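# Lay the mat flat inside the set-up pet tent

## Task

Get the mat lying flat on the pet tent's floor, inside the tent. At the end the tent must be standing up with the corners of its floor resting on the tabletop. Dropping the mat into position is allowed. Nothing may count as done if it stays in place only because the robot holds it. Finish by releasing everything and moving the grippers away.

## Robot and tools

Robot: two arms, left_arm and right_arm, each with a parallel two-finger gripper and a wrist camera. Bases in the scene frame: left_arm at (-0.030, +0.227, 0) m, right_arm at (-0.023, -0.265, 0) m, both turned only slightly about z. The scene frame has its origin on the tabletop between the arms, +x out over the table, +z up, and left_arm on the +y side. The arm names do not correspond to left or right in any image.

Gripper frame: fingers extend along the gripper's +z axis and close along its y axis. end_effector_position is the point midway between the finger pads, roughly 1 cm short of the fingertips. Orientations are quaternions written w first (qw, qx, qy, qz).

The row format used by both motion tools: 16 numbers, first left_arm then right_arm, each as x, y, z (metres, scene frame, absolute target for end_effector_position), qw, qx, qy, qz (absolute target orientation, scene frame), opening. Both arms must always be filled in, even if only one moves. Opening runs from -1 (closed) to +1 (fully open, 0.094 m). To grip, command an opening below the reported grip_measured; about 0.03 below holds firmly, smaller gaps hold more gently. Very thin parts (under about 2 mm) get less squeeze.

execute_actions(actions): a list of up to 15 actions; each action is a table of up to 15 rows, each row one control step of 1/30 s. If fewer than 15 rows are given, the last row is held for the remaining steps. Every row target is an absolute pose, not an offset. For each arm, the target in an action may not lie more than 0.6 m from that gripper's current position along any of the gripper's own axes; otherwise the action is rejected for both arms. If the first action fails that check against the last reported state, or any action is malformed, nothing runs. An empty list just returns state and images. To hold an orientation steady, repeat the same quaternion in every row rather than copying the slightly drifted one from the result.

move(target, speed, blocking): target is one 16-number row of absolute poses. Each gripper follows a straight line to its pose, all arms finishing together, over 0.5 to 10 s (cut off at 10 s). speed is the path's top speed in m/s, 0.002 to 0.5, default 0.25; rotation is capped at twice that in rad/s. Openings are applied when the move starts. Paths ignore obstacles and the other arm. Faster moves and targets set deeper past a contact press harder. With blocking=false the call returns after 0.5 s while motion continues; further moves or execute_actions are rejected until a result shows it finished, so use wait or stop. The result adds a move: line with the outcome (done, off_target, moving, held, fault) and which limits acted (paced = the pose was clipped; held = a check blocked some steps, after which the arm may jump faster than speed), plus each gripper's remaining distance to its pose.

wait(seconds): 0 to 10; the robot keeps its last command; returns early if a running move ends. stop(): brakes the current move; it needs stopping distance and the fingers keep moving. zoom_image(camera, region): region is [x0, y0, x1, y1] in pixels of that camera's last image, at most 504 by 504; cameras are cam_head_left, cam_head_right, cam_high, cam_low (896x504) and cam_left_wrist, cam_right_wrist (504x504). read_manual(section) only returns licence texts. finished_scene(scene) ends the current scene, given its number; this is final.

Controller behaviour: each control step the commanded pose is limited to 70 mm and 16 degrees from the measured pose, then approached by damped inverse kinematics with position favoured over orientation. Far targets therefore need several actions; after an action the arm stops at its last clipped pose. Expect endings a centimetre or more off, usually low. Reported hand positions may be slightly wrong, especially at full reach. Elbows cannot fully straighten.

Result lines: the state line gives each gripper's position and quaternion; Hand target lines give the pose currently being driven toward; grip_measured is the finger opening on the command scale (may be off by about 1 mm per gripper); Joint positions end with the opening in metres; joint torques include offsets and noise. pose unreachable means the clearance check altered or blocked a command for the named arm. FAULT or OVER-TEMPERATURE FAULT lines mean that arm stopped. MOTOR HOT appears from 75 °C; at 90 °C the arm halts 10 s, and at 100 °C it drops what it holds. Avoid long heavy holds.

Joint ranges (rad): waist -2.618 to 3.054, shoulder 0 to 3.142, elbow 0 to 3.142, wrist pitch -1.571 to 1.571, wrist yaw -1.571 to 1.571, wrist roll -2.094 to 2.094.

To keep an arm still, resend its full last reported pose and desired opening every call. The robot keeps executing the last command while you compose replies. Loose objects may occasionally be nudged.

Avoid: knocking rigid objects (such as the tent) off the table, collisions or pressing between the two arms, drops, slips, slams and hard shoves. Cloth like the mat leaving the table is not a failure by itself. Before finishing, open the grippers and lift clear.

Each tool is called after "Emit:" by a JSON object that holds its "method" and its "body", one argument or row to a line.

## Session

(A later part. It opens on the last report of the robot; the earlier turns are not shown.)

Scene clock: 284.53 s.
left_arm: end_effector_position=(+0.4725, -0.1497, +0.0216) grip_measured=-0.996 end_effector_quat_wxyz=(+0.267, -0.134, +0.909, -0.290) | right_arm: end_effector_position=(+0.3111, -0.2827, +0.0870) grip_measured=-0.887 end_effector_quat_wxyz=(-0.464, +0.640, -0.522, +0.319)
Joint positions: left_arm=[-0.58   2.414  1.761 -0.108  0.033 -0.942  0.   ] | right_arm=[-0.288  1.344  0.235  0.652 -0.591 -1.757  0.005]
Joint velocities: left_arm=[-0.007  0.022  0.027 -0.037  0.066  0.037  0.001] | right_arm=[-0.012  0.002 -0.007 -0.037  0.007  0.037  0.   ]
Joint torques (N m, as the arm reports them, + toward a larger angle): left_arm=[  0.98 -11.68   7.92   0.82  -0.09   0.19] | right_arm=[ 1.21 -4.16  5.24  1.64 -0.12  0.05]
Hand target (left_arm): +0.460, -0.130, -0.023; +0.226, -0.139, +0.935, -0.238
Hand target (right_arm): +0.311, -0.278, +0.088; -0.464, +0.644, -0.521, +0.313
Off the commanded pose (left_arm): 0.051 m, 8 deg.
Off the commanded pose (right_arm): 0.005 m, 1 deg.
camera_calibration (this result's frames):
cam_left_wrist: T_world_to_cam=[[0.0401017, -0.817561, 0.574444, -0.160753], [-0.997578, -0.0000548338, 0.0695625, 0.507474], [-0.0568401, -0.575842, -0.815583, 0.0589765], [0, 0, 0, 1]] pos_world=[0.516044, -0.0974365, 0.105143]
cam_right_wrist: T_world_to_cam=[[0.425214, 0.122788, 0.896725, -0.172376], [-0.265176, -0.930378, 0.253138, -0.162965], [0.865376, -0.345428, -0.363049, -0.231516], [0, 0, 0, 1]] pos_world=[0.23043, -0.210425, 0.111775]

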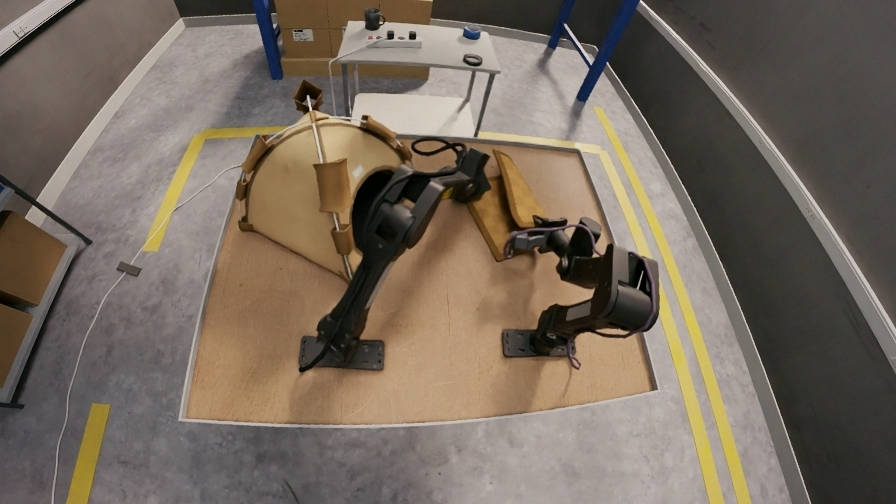

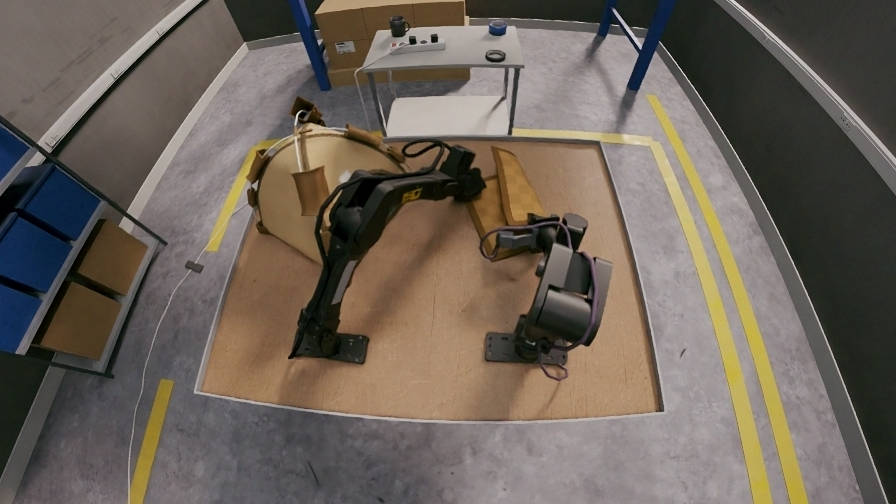

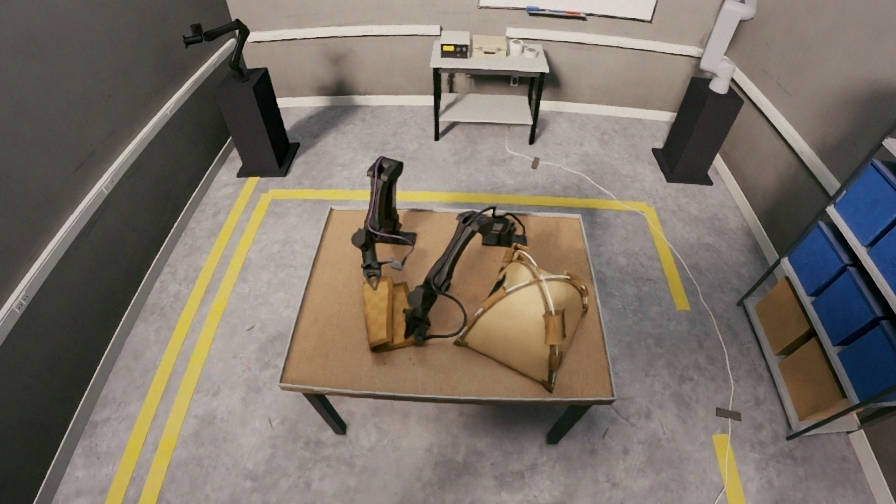

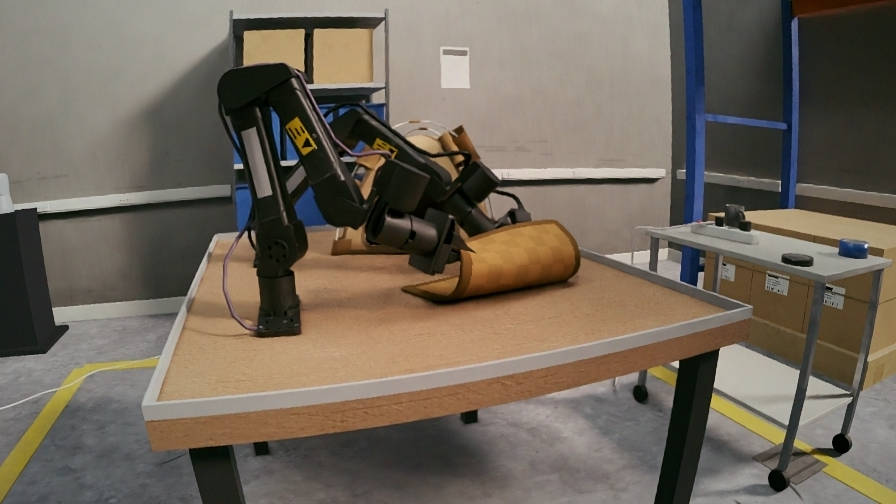

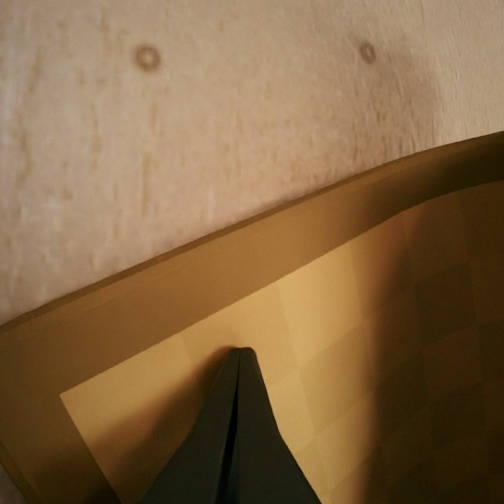

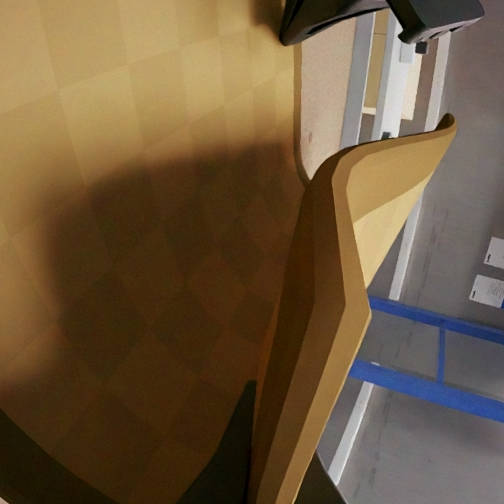

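Emit:
{"method": "execute_actions", "body": {
  "actions": [
    [[0.462,-0.131,-0.028,0.2241,-0.1398,0.9351,-0.2362,-1,0.309,-0.278,0.087,0.4635,-0.647,0.519,-0.311,-0.95],[0.462,-0.131,-0.028,0.2241,-0.1398,0.9351,-0.2362,-1,0.307,-0.278,0.085,0.4633,-0.650,0.517,-0.309,-0.95],[0.462,-0.131,-0.028,0.2241,-0.1398,0.9351,-0.2362,-1,0.305,-0.278,0.084,0.4632,-0.653,0.5145,-0.307,-0.95],[0.462,-0.131,-0.028,0.2241,-0.1398,0.9351,-0.2362,-1,0.303,-0.278,0.083,0.463,-0.656,0.512,-0.305,-0.95],[0.462,-0.131,-0.028,0.2241,-0.1398,0.9351,-0.2362,-1,0.301,-0.278,0.081,0.4629,-0.6585,0.510,-0.303,-0.95],[0.462,-0.131,-0.028,0.2241,-0.1398,0.9351,-0.2362,-1,0.299,-0.278,0.080,0.4627,-0.661,0.507,-0.301,-0.95],[0.462,-0.131,-0.028,0.2241,-0.1398,0.9351,-0.2362,-1,0.297,-0.277,0.079,0.4626,-0.664,0.505,-0.299,-0.95],[0.462,-0.131,-0.028,0.2241,-0.1398,0.9351,-0.2362,-1,0.295,-0.277,0.077,0.4624,-0.667,0.5025,-0.297,-0.95],[0.462,-0.131,-0.028,0.2241,-0.1398,0.9351,-0.2362,-1,0.293,-0.277,0.076,0.4623,-0.670,0.500,-0.295,-0.95],[0.462,-0.131,-0.028,0.2241,-0.1398,0.9351,-0.2362,-1,0.291,-0.277,0.075,0.4621,-0.673,0.498,-0.293,-0.95],[0.462,-0.131,-0.028,0.2241,-0.1398,0.9351,-0.2362,-1,0.2885,-0.277,0.073,0.462,-0.676,0.495,-0.291,-0.95],[0.462,-0.131,-0.028,0.2241,-0.1398,0.9351,-0.2362,-1,0.285,-0.277,0.072,0.4618,-0.6785,0.4930,-0.2886,-0.95]],
    [[0.462,-0.131,-0.028,0.2241,-0.1398,0.9351,-0.2362,-1,0.285,-0.277,0.072,0.4618,-0.6785,0.4930,-0.2886,-0.95]]
  ]
}}

Emit:
{"method": "zoom_image", "body": {
  "camera": "cam_head_right",
  "region": [430, 130, 600, 290]
}}

Scene clock: 303.60 s.
left_arm: end_effector_position=(+0.4724, -0.1497, +0.0216) grip_measured=-0.996 end_effector_quat_wxyz=(+0.266, -0.133, +0.910, -0.290) | right_arm: end_effector_position=(+0.2938, -0.2767, +0.0789) grip_measured=-0.887 end_effector_quat_wxyz=(-0.466, +0.679, -0.479, +0.302)
Joint positions: left_arm=[-0.58   2.415  1.764 -0.112  0.034 -0.94   0.   ] | right_arm=[-0.356  1.323  0.222  0.56  -0.73  -1.912  0.005]
Joint velocities: left_arm=[-0.002 -0.007 -0.027  0.007 -0.007 -0.007 -0.   ] | right_arm=[-0.007 -0.017  0.007 -0.037  0.022 -0.007  0.   ]
Joint torques (N m, as the arm reports them, + toward a larger angle): left_arm=[  0.99 -11.54   7.58   0.83  -0.09   0.16] | right_arm=[-1.24 -4.31  3.44  1.39 -0.28 -0.02]
Hand target (left_arm): +0.460, -0.130, -0.026; +0.225, -0.139, +0.935, -0.237
Hand target (right_arm): +0.285, -0.277, +0.072; -0.462, +0.678, -0.493, +0.289
Off the commanded pose (left_arm): 0.054 m, 8 deg.
Off the commanded pose (right_arm): 0.011 m, 2 deg.
camera_calibration (this result's frames):
cam_left_wrist: T_world_to_cam=[[0.0392696, -0.818767, 0.572781, -0.160526], [-0.997519, 0.00139402, 0.0703822, 0.507548], [-0.0584251, -0.574124, -0.816681, 0.0600132], [0, 0, 0, 1]] pos_world=[0.516099, -0.0976858, 0.105235]
cam_right_wrist: T_world_to_cam=[[0.410533, 0.208309, 0.887733, -0.12982], [-0.157508, -0.942722, 0.294052, -0.198211], [0.898139, -0.260543, -0.354208, -0.20425], [0, 0, 0, 1]] pos_world=[0.205521, -0.213031, 0.101182]

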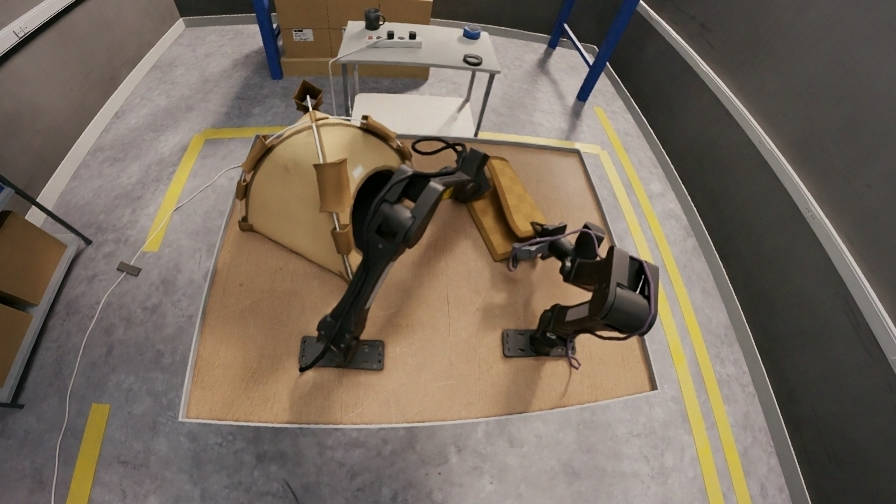

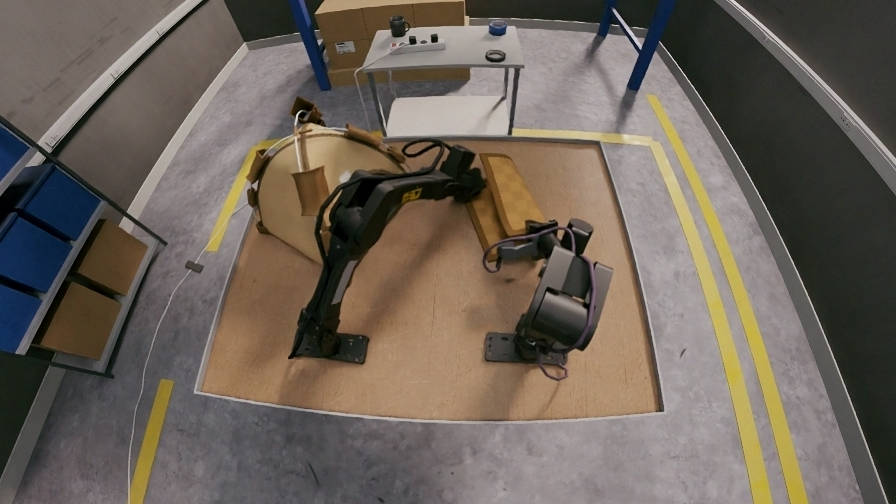

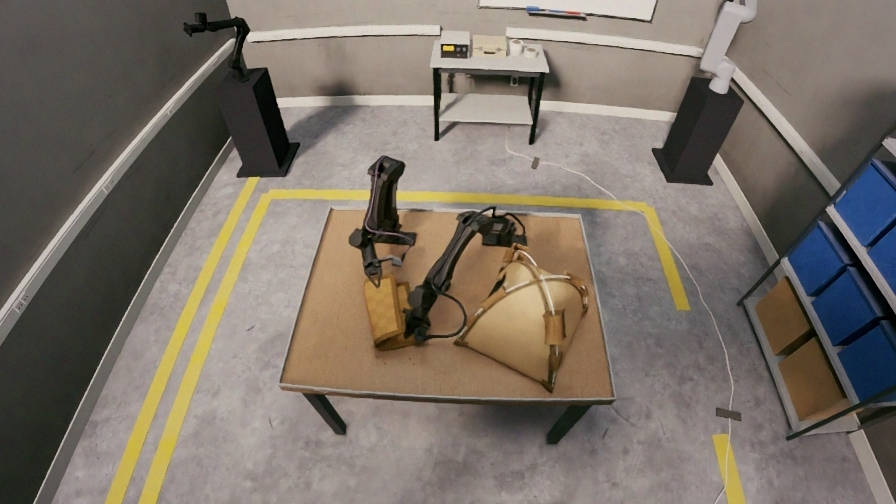

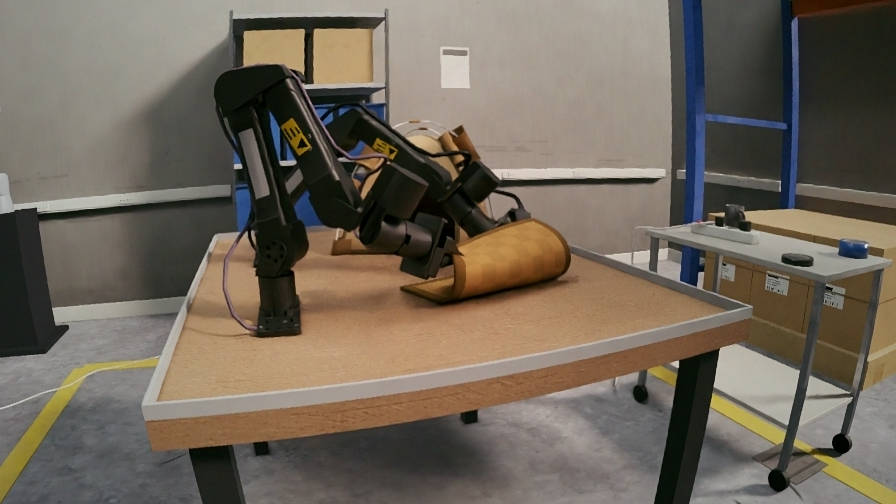

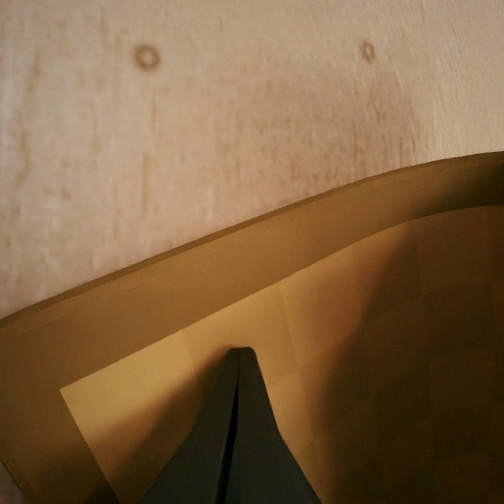

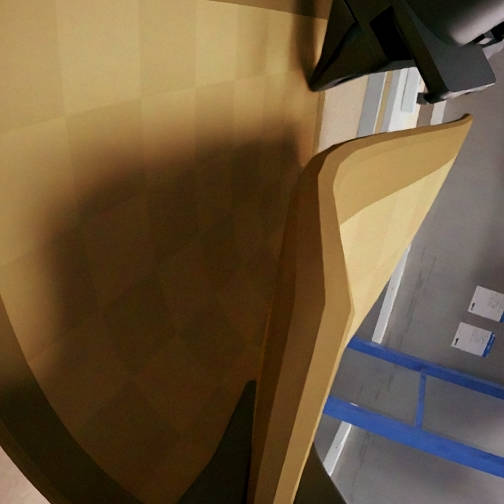

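Region (430, 130, 600, 290) of cam_head_right's 896x504 image, scaled by 2.965, with more detail than that image has; it fills the top 474 rows of this view, and the rest is white.

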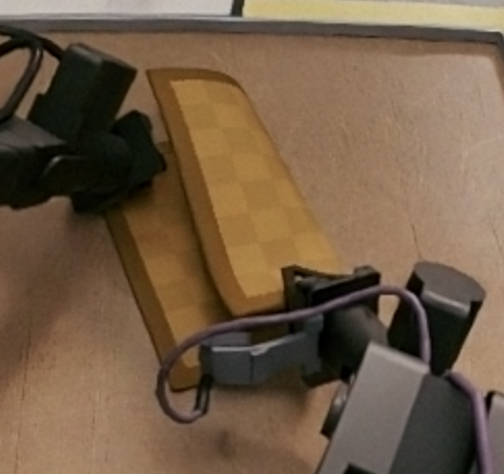

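Emit:
{"method": "move", "body": {
  "target": [0.40,-0.125,0.175,0.3034,0.4339,0.8335,-0.1579,0.4,0.284,-0.279,0.056,0.4618,-0.6785,0.4930,-0.2886,-0.95],
  "speed": 0.45
}}

Emit:
{"method": "move", "body": {
  "target": [0.390,-0.207,0.14,0.3034,0.4339,0.8335,-0.1579,0.4,0.284,-0.279,0.056,0.4618,-0.6785,0.4930,-0.2886,-0.95],
  "speed": 0.25
}}

Scene clock: 320.77 s.
left_arm: end_effector_position=(+0.4008, -0.1265, +0.1677) grip_measured=+0.399 end_effector_quat_wxyz=(+0.304, +0.431, +0.836, -0.151) | right_arm: end_effector_position=(+0.2927, -0.2796, +0.0682) grip_measured=-0.887 end_effector_quat_wxyz=(-0.465, +0.680, -0.478, +0.306)
Joint positions: left_arm=[-0.571  2.097  1.909 -0.714  0.197  0.257  0.066] | right_arm=[-0.371  1.394  0.199  0.652 -0.74  -1.927  0.005]
Joint velocities: left_arm=[-0.017 -0.012 -0.012  0.007  0.037 -0.007  0.001] | right_arm=[-0.017 -0.017 -0.002 -0.007 -0.037 -0.022 -0.001]
Joint torques (N m, as the arm reports them, + toward a larger angle): left_arm=[  0.48 -13.53   9.86   1.28   0.21   0.08] | right_arm=[-1.15 -1.73  2.58  1.82 -0.3   0.03]
Hand target (left_arm): +0.401, -0.127, +0.174; +0.303, +0.435, +0.833, -0.157
Hand target (right_arm): +0.284, -0.279, +0.056; -0.462, +0.678, -0.493, +0.289
Off the commanded pose (left_arm): 0.007 m, 1 deg.
Off the commanded pose (right_arm): 0.015 m, 3 deg.
move: off_target (right_arm)
camera_calibration (this result's frames):
cam_left_wrist: T_world_to_cam=[[-0.837685, -0.544159, -0.0466395, 0.267773], [-0.542932, 0.838963, -0.0369426, 0.367597], [0.0592315, -0.00562417, -0.998228, 0.24371], [0, 0, 0, 1]] pos_world=[0.409455, -0.161319, 0.269347]
cam_right_wrist: T_world_to_cam=[[0.4067, 0.213927, 0.888161, -0.116646], [-0.159967, -0.9405, 0.299785, -0.197033], [0.899447, -0.263998, -0.34828, -0.209488], [0, 0, 0, 1]] pos_world=[0.204345, -0.215661, 0.0897077]

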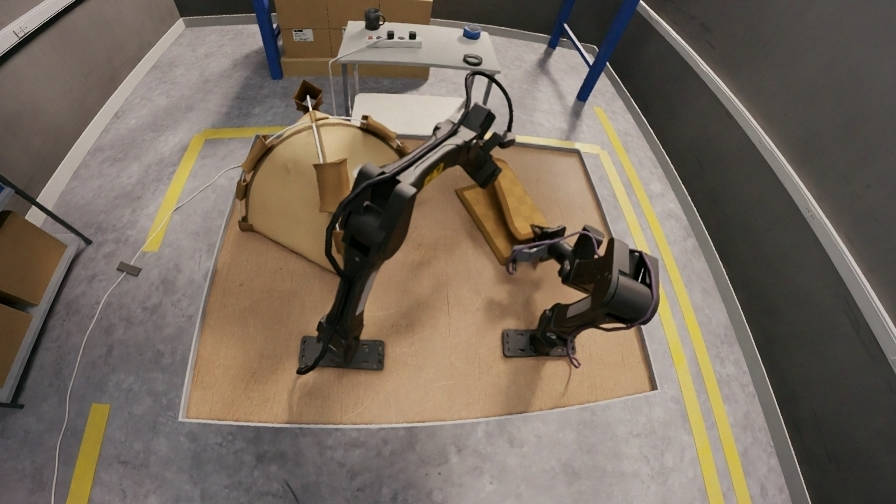

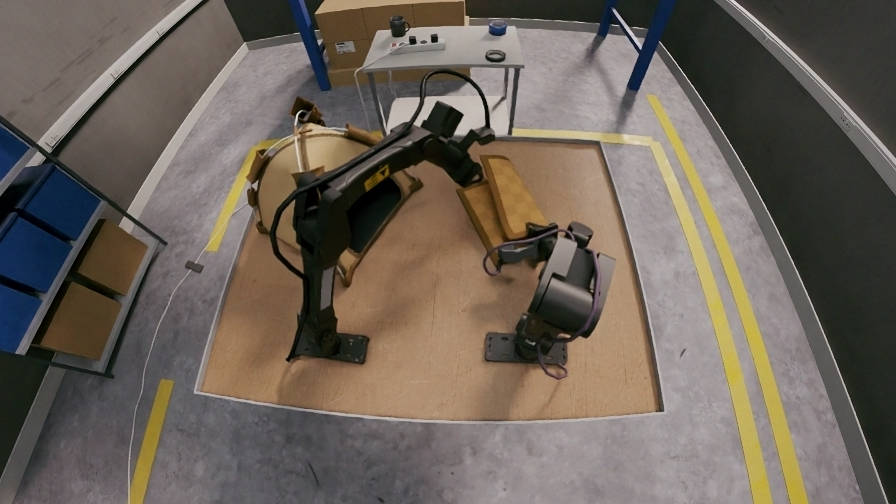

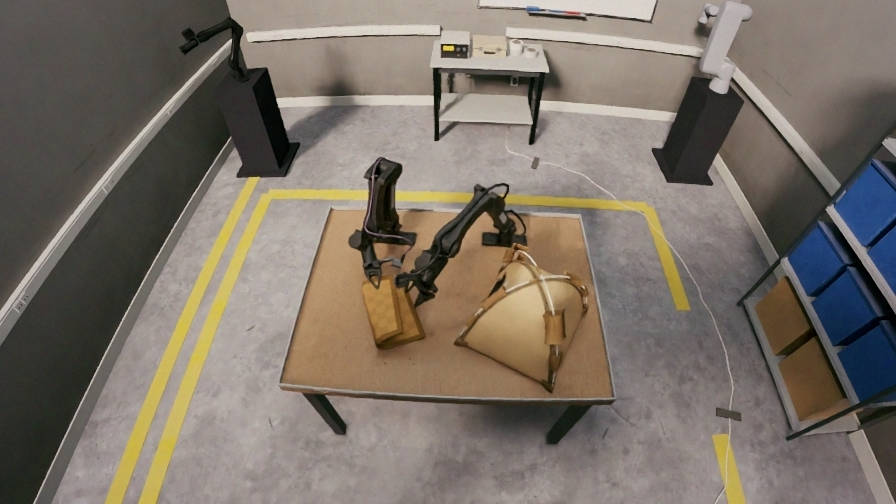

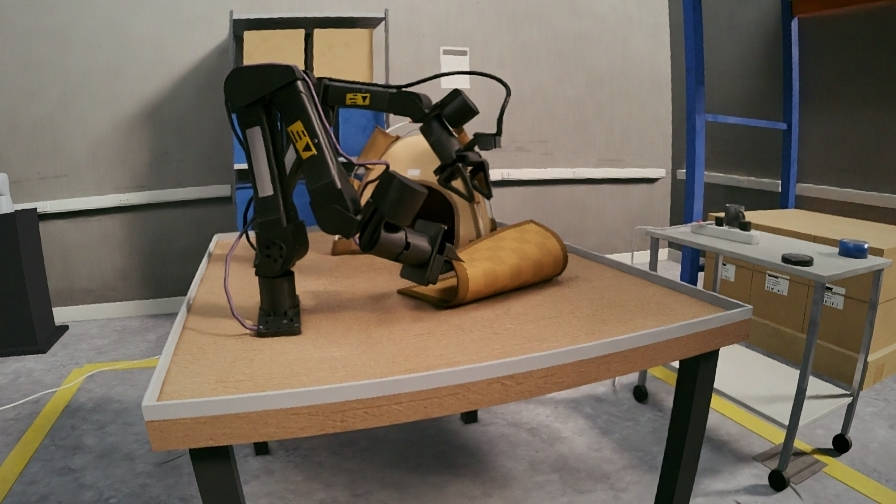

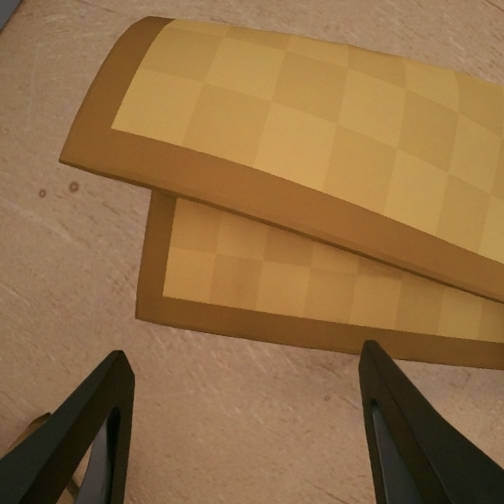

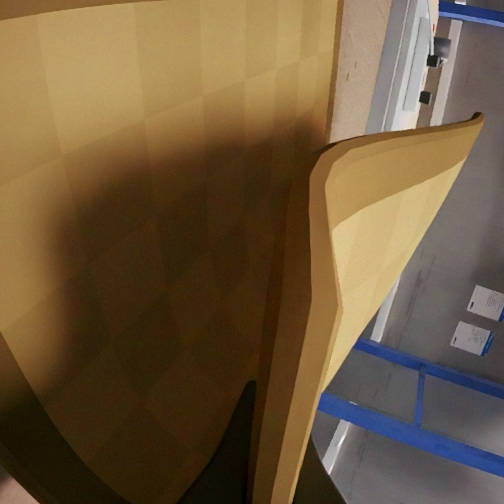

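Scene clock: 321.80 s.
left_arm: end_effector_position=(+0.3854, -0.2091, +0.1354) grip_measured=+0.399 end_effector_quat_wxyz=(+0.300, +0.441, +0.830, -0.161) | right_arm: end_effector_position=(+0.2929, -0.2798, +0.0688) grip_measured=-0.887 end_effector_quat_wxyz=(-0.465, +0.680, -0.477, +0.307)
Joint positions: left_arm=[-0.717  2.289  2.086 -0.682  0.133  0.156  0.066] | right_arm=[-0.371  1.394  0.199  0.655 -0.74  -1.927  0.005]
Joint velocities: left_arm=[-0.022 -0.012 -0.007 -0.066  0.037 -0.022 -0.001] | right_arm=[-0.022  0.017  0.007 -0.007 -0.037 -0.051 -0.001]
Joint torques (N m, as the arm reports them, + toward a larger angle): left_arm=[  0.56 -14.97   9.77   1.37  -0.02  -0.06] | right_arm=[-1.14 -1.82  2.56  1.79 -0.3   0.02]
Hand target (left_arm): +0.391, -0.207, +0.140; +0.305, +0.434, +0.833, -0.158
Hand target (right_arm): +0.284, -0.279, +0.056; -0.462, +0.679, -0.493, +0.289
Off the commanded pose (left_arm): 0.007 m, 1 deg.
Off the commanded pose (right_arm): 0.016 m, 3 deg.
move: off_target (right_arm)
camera_calibration (this result's frames):
cam_left_wrist: T_world_to_cam=[[-0.853007, -0.520775, -0.0342267, 0.217476], [-0.51948, 0.853533, -0.0402715, 0.42176], [0.050186, -0.0165718, -0.998602, 0.213096], [0, 0, 0, 1]] pos_world=[0.39391, -0.243199, 0.237227]
cam_right_wrist: T_world_to_cam=[[0.404101, 0.215435, 0.888983, -0.116077], [-0.160698, -0.940033, 0.300854, -0.197002], [0.900488, -0.264433, -0.345249, -0.210234], [0, 0, 0, 1]] pos_world=[0.204562, -0.215775, 0.0898762]

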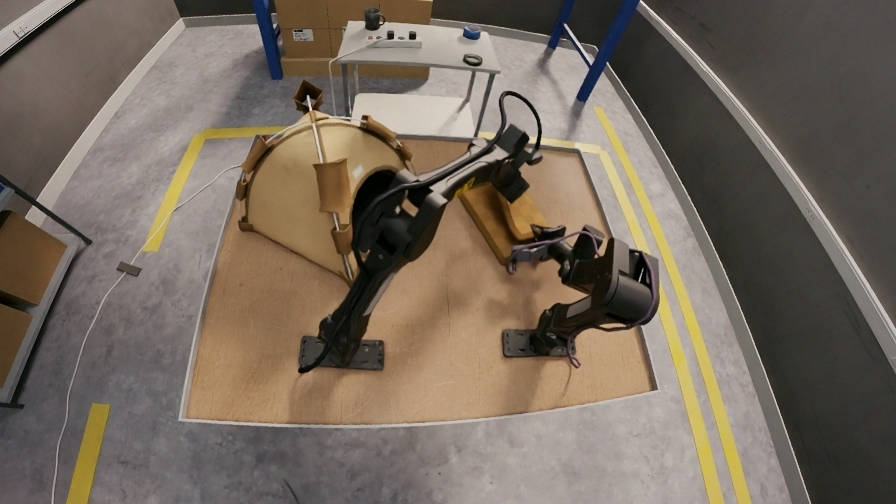

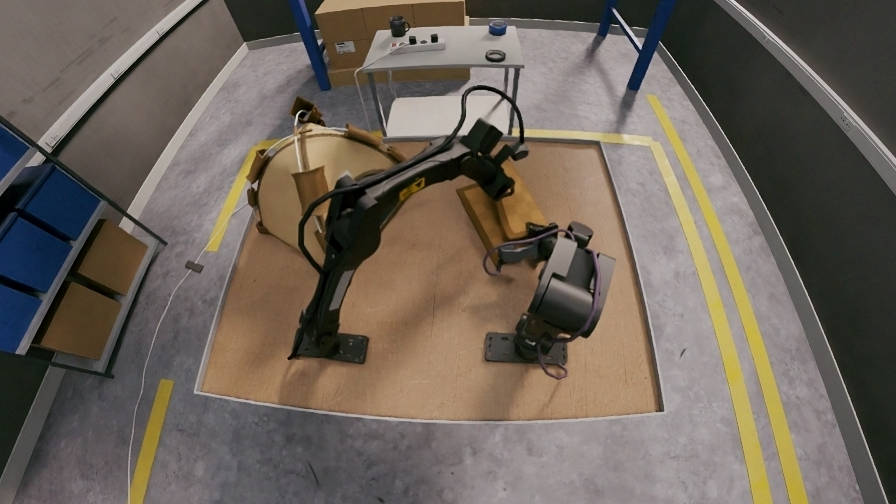

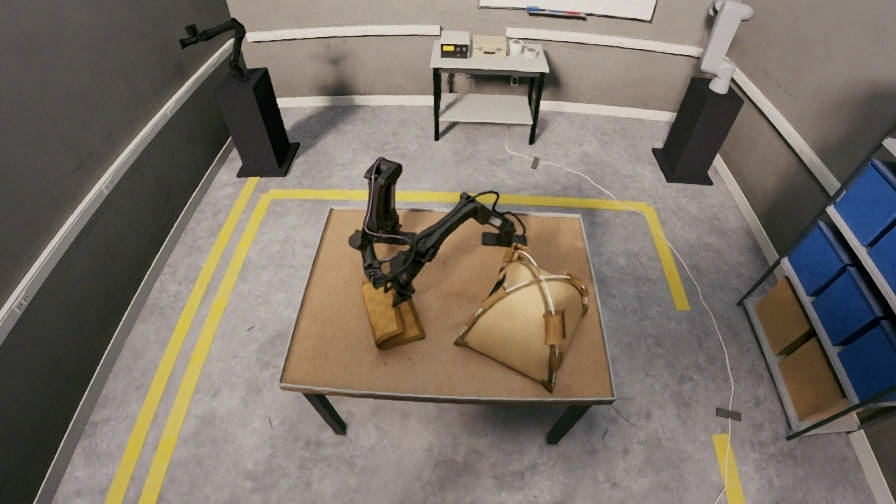

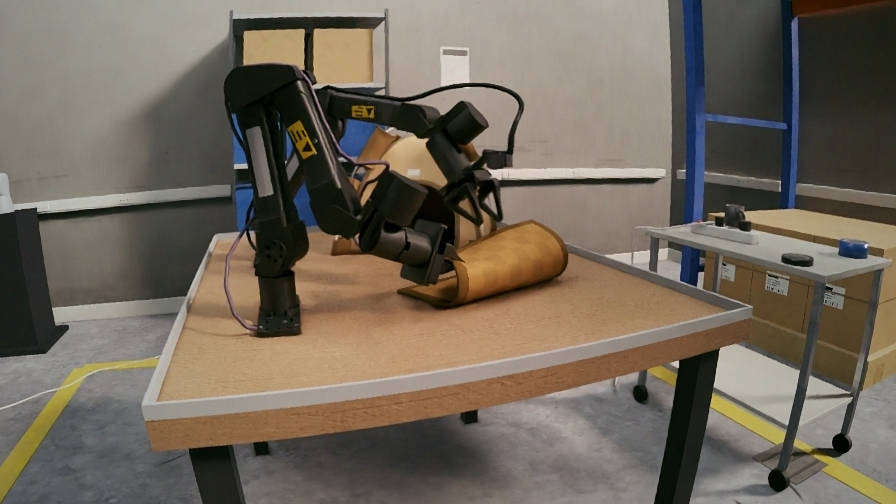

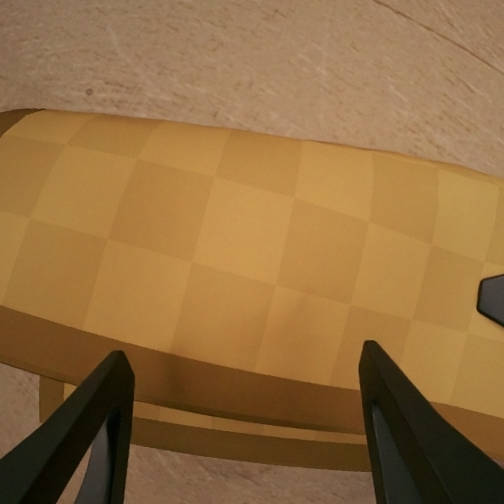

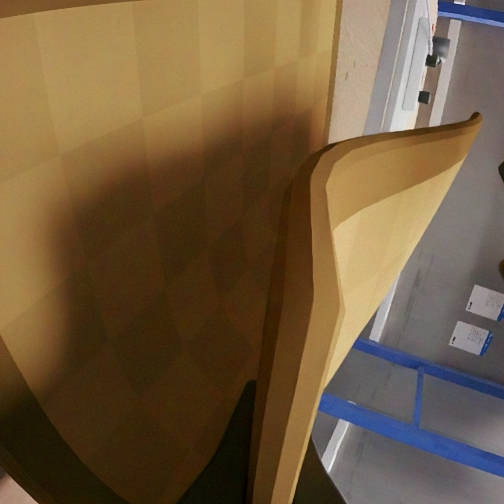

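Emit:
{"method": "move", "body": {
  "target": [0.384,-0.194,-0.005,0.3034,0.4339,0.8335,-0.1579,0.4,0.278,-0.285,0.052,0.4786,-0.6828,0.4870,-0.2599,-0.95],
  "speed": 0.15
}}

Scene clock: 329.43 s.
left_arm: end_effector_position=(+0.3849, -0.2055, +0.0343) grip_measured=+0.399 end_effector_quat_wxyz=(+0.333, +0.436, +0.818, -0.173) | right_arm: end_effector_position=(+0.2818, -0.2905, +0.0559) grip_measured=-0.887 end_effector_quat_wxyz=(-0.466, +0.684, -0.480, +0.291)
Joint positions: left_arm=[-0.711  2.31   1.66  -0.162  0.139  0.156  0.066] | right_arm=[-0.462  1.441  0.199  0.614 -0.829 -2.008  0.005]
Joint velocities: left_arm=[ 0.002 -0.002 -0.012 -0.037 -0.081 -0.022  0.001] | right_arm=[ 0.007 -0.002  0.007 -0.007  0.022  0.081 -0.   ]
Joint torques (N m, as the arm reports them, + toward a larger angle): left_arm=[  0.82 -11.53   4.51   1.64  -0.04   0.02] | right_arm=[-0.8  -2.09  5.01  1.19 -0.73  0.09]
Hand target (left_arm): +0.381, -0.192, -0.003; +0.303, +0.434, +0.833, -0.158
Hand target (right_arm): +0.278, -0.285, +0.052; -0.479, +0.682, -0.487, +0.261
Off the commanded pose (left_arm): 0.041 m, 4 deg.
Off the commanded pose (right_arm): 0.008 m, 4 deg.
move: off_target (left_arm, right_arm)
camera_calibration (this result's frames):
cam_left_wrist: T_world_to_cam=[[-0.849974, -0.524611, -0.0482372, 0.213963], [-0.517193, 0.848358, -0.113136, 0.414971], [0.100275, -0.0712147, -0.992408, 0.0814972], [0, 0, 0, 1]] pos_world=[0.388311, -0.233993, 0.138148]
cam_right_wrist: T_world_to_cam=[[0.424569, 0.207561, 0.881283, -0.105416], [-0.139296, -0.946804, 0.2901, -0.212406], [0.894616, -0.245927, -0.373072, -0.198874], [0, 0, 0, 1]] pos_world=[0.193085, -0.228135, 0.080326]

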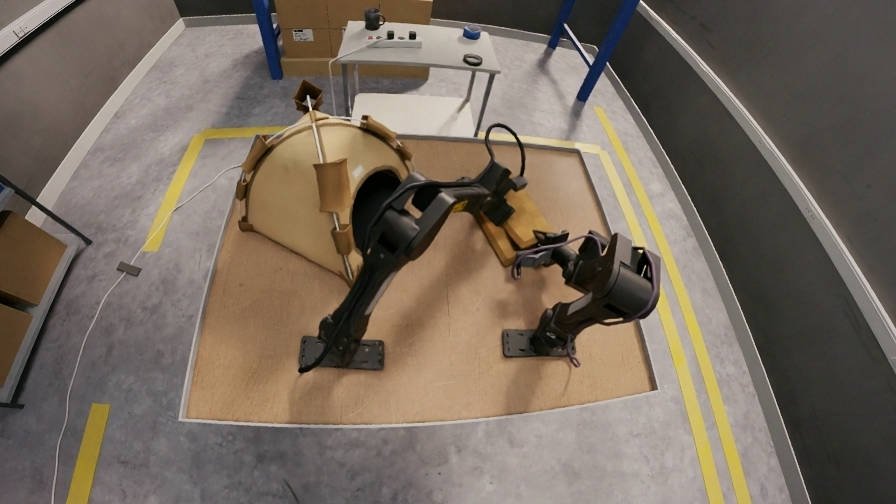

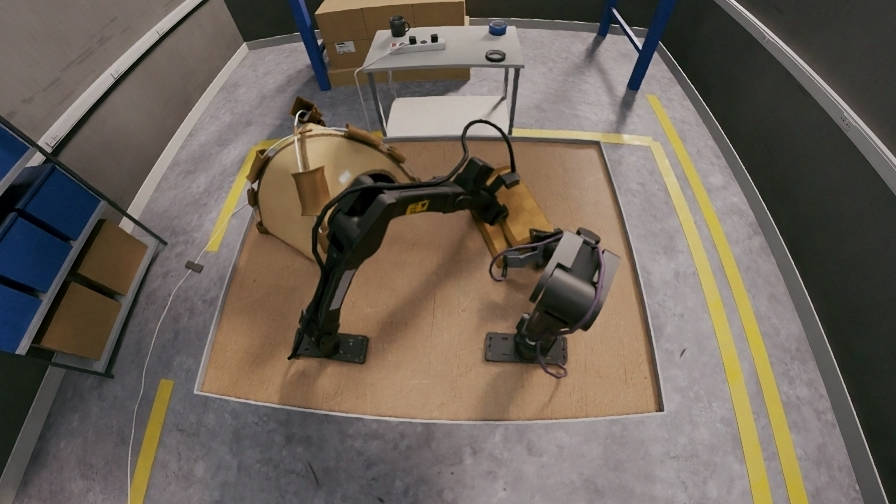

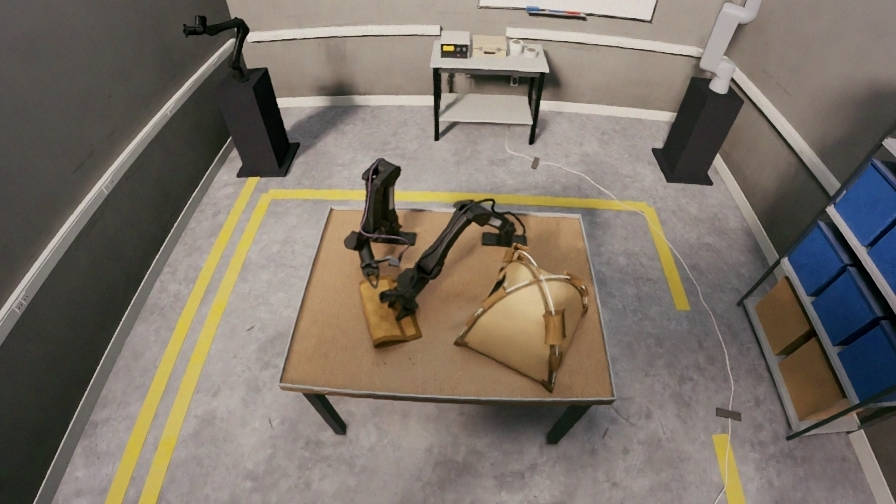

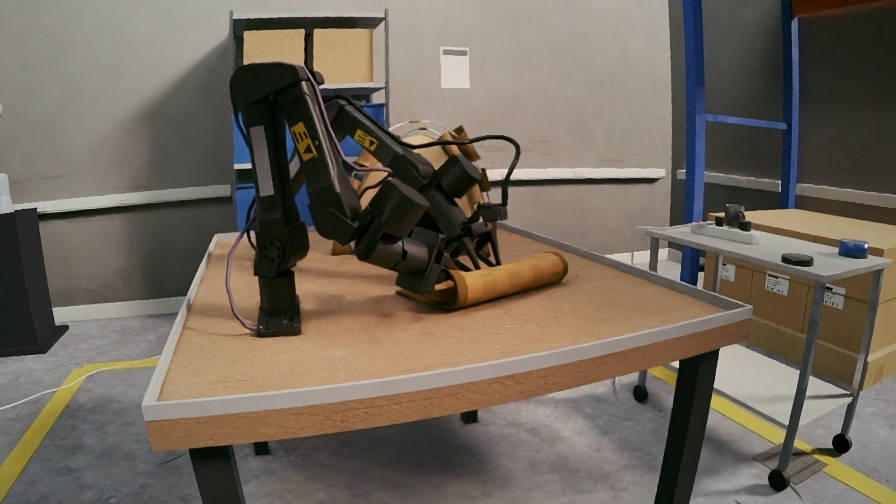

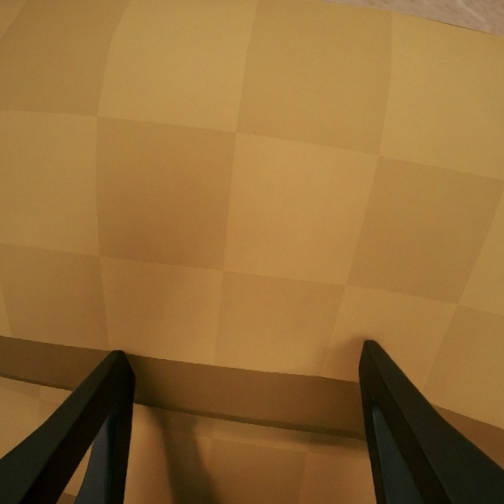

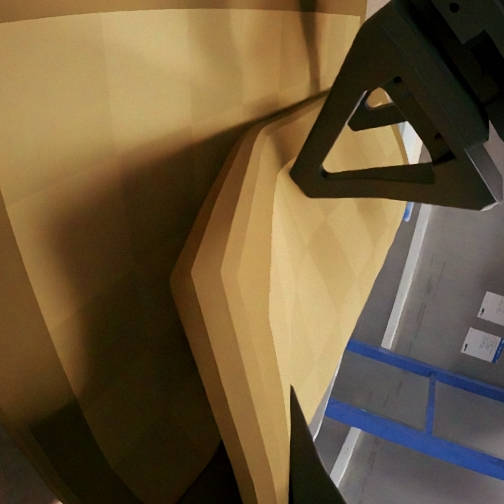

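Emit:
{"method": "zoom_image", "body": {
  "camera": "cam_high",
  "region": [330, 240, 450, 360]
}}

Emit:
{"method": "zoom_image", "body": {
  "camera": "cam_head_left",
  "region": [440, 160, 580, 290]
}}

Region (330, 240, 450, 360) of cam_high's 896x504 image, scaled by 4.200, with more detail than that image has.

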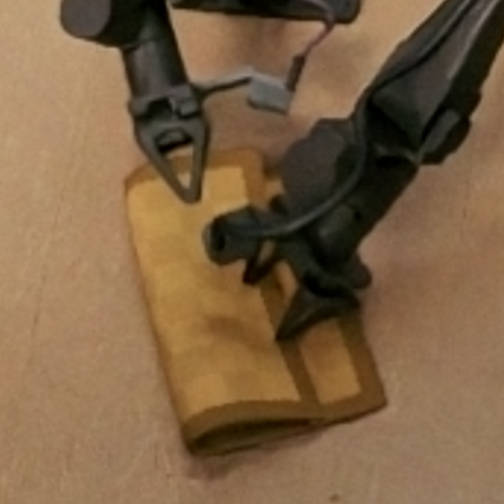

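Region (440, 160, 580, 290) of cam_head_left's 896x504 image, scaled by 3.600, with more detail than that image has; it fills the top 468 rows of this view, and the rest is white.

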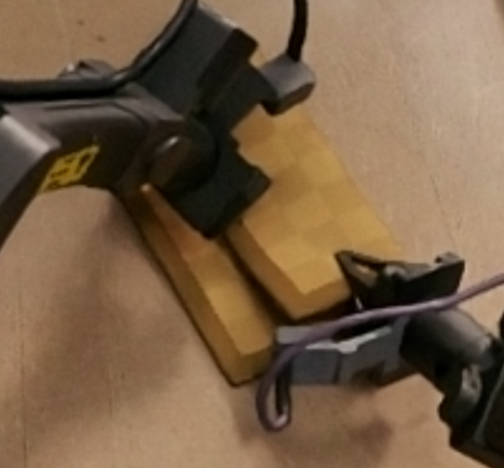

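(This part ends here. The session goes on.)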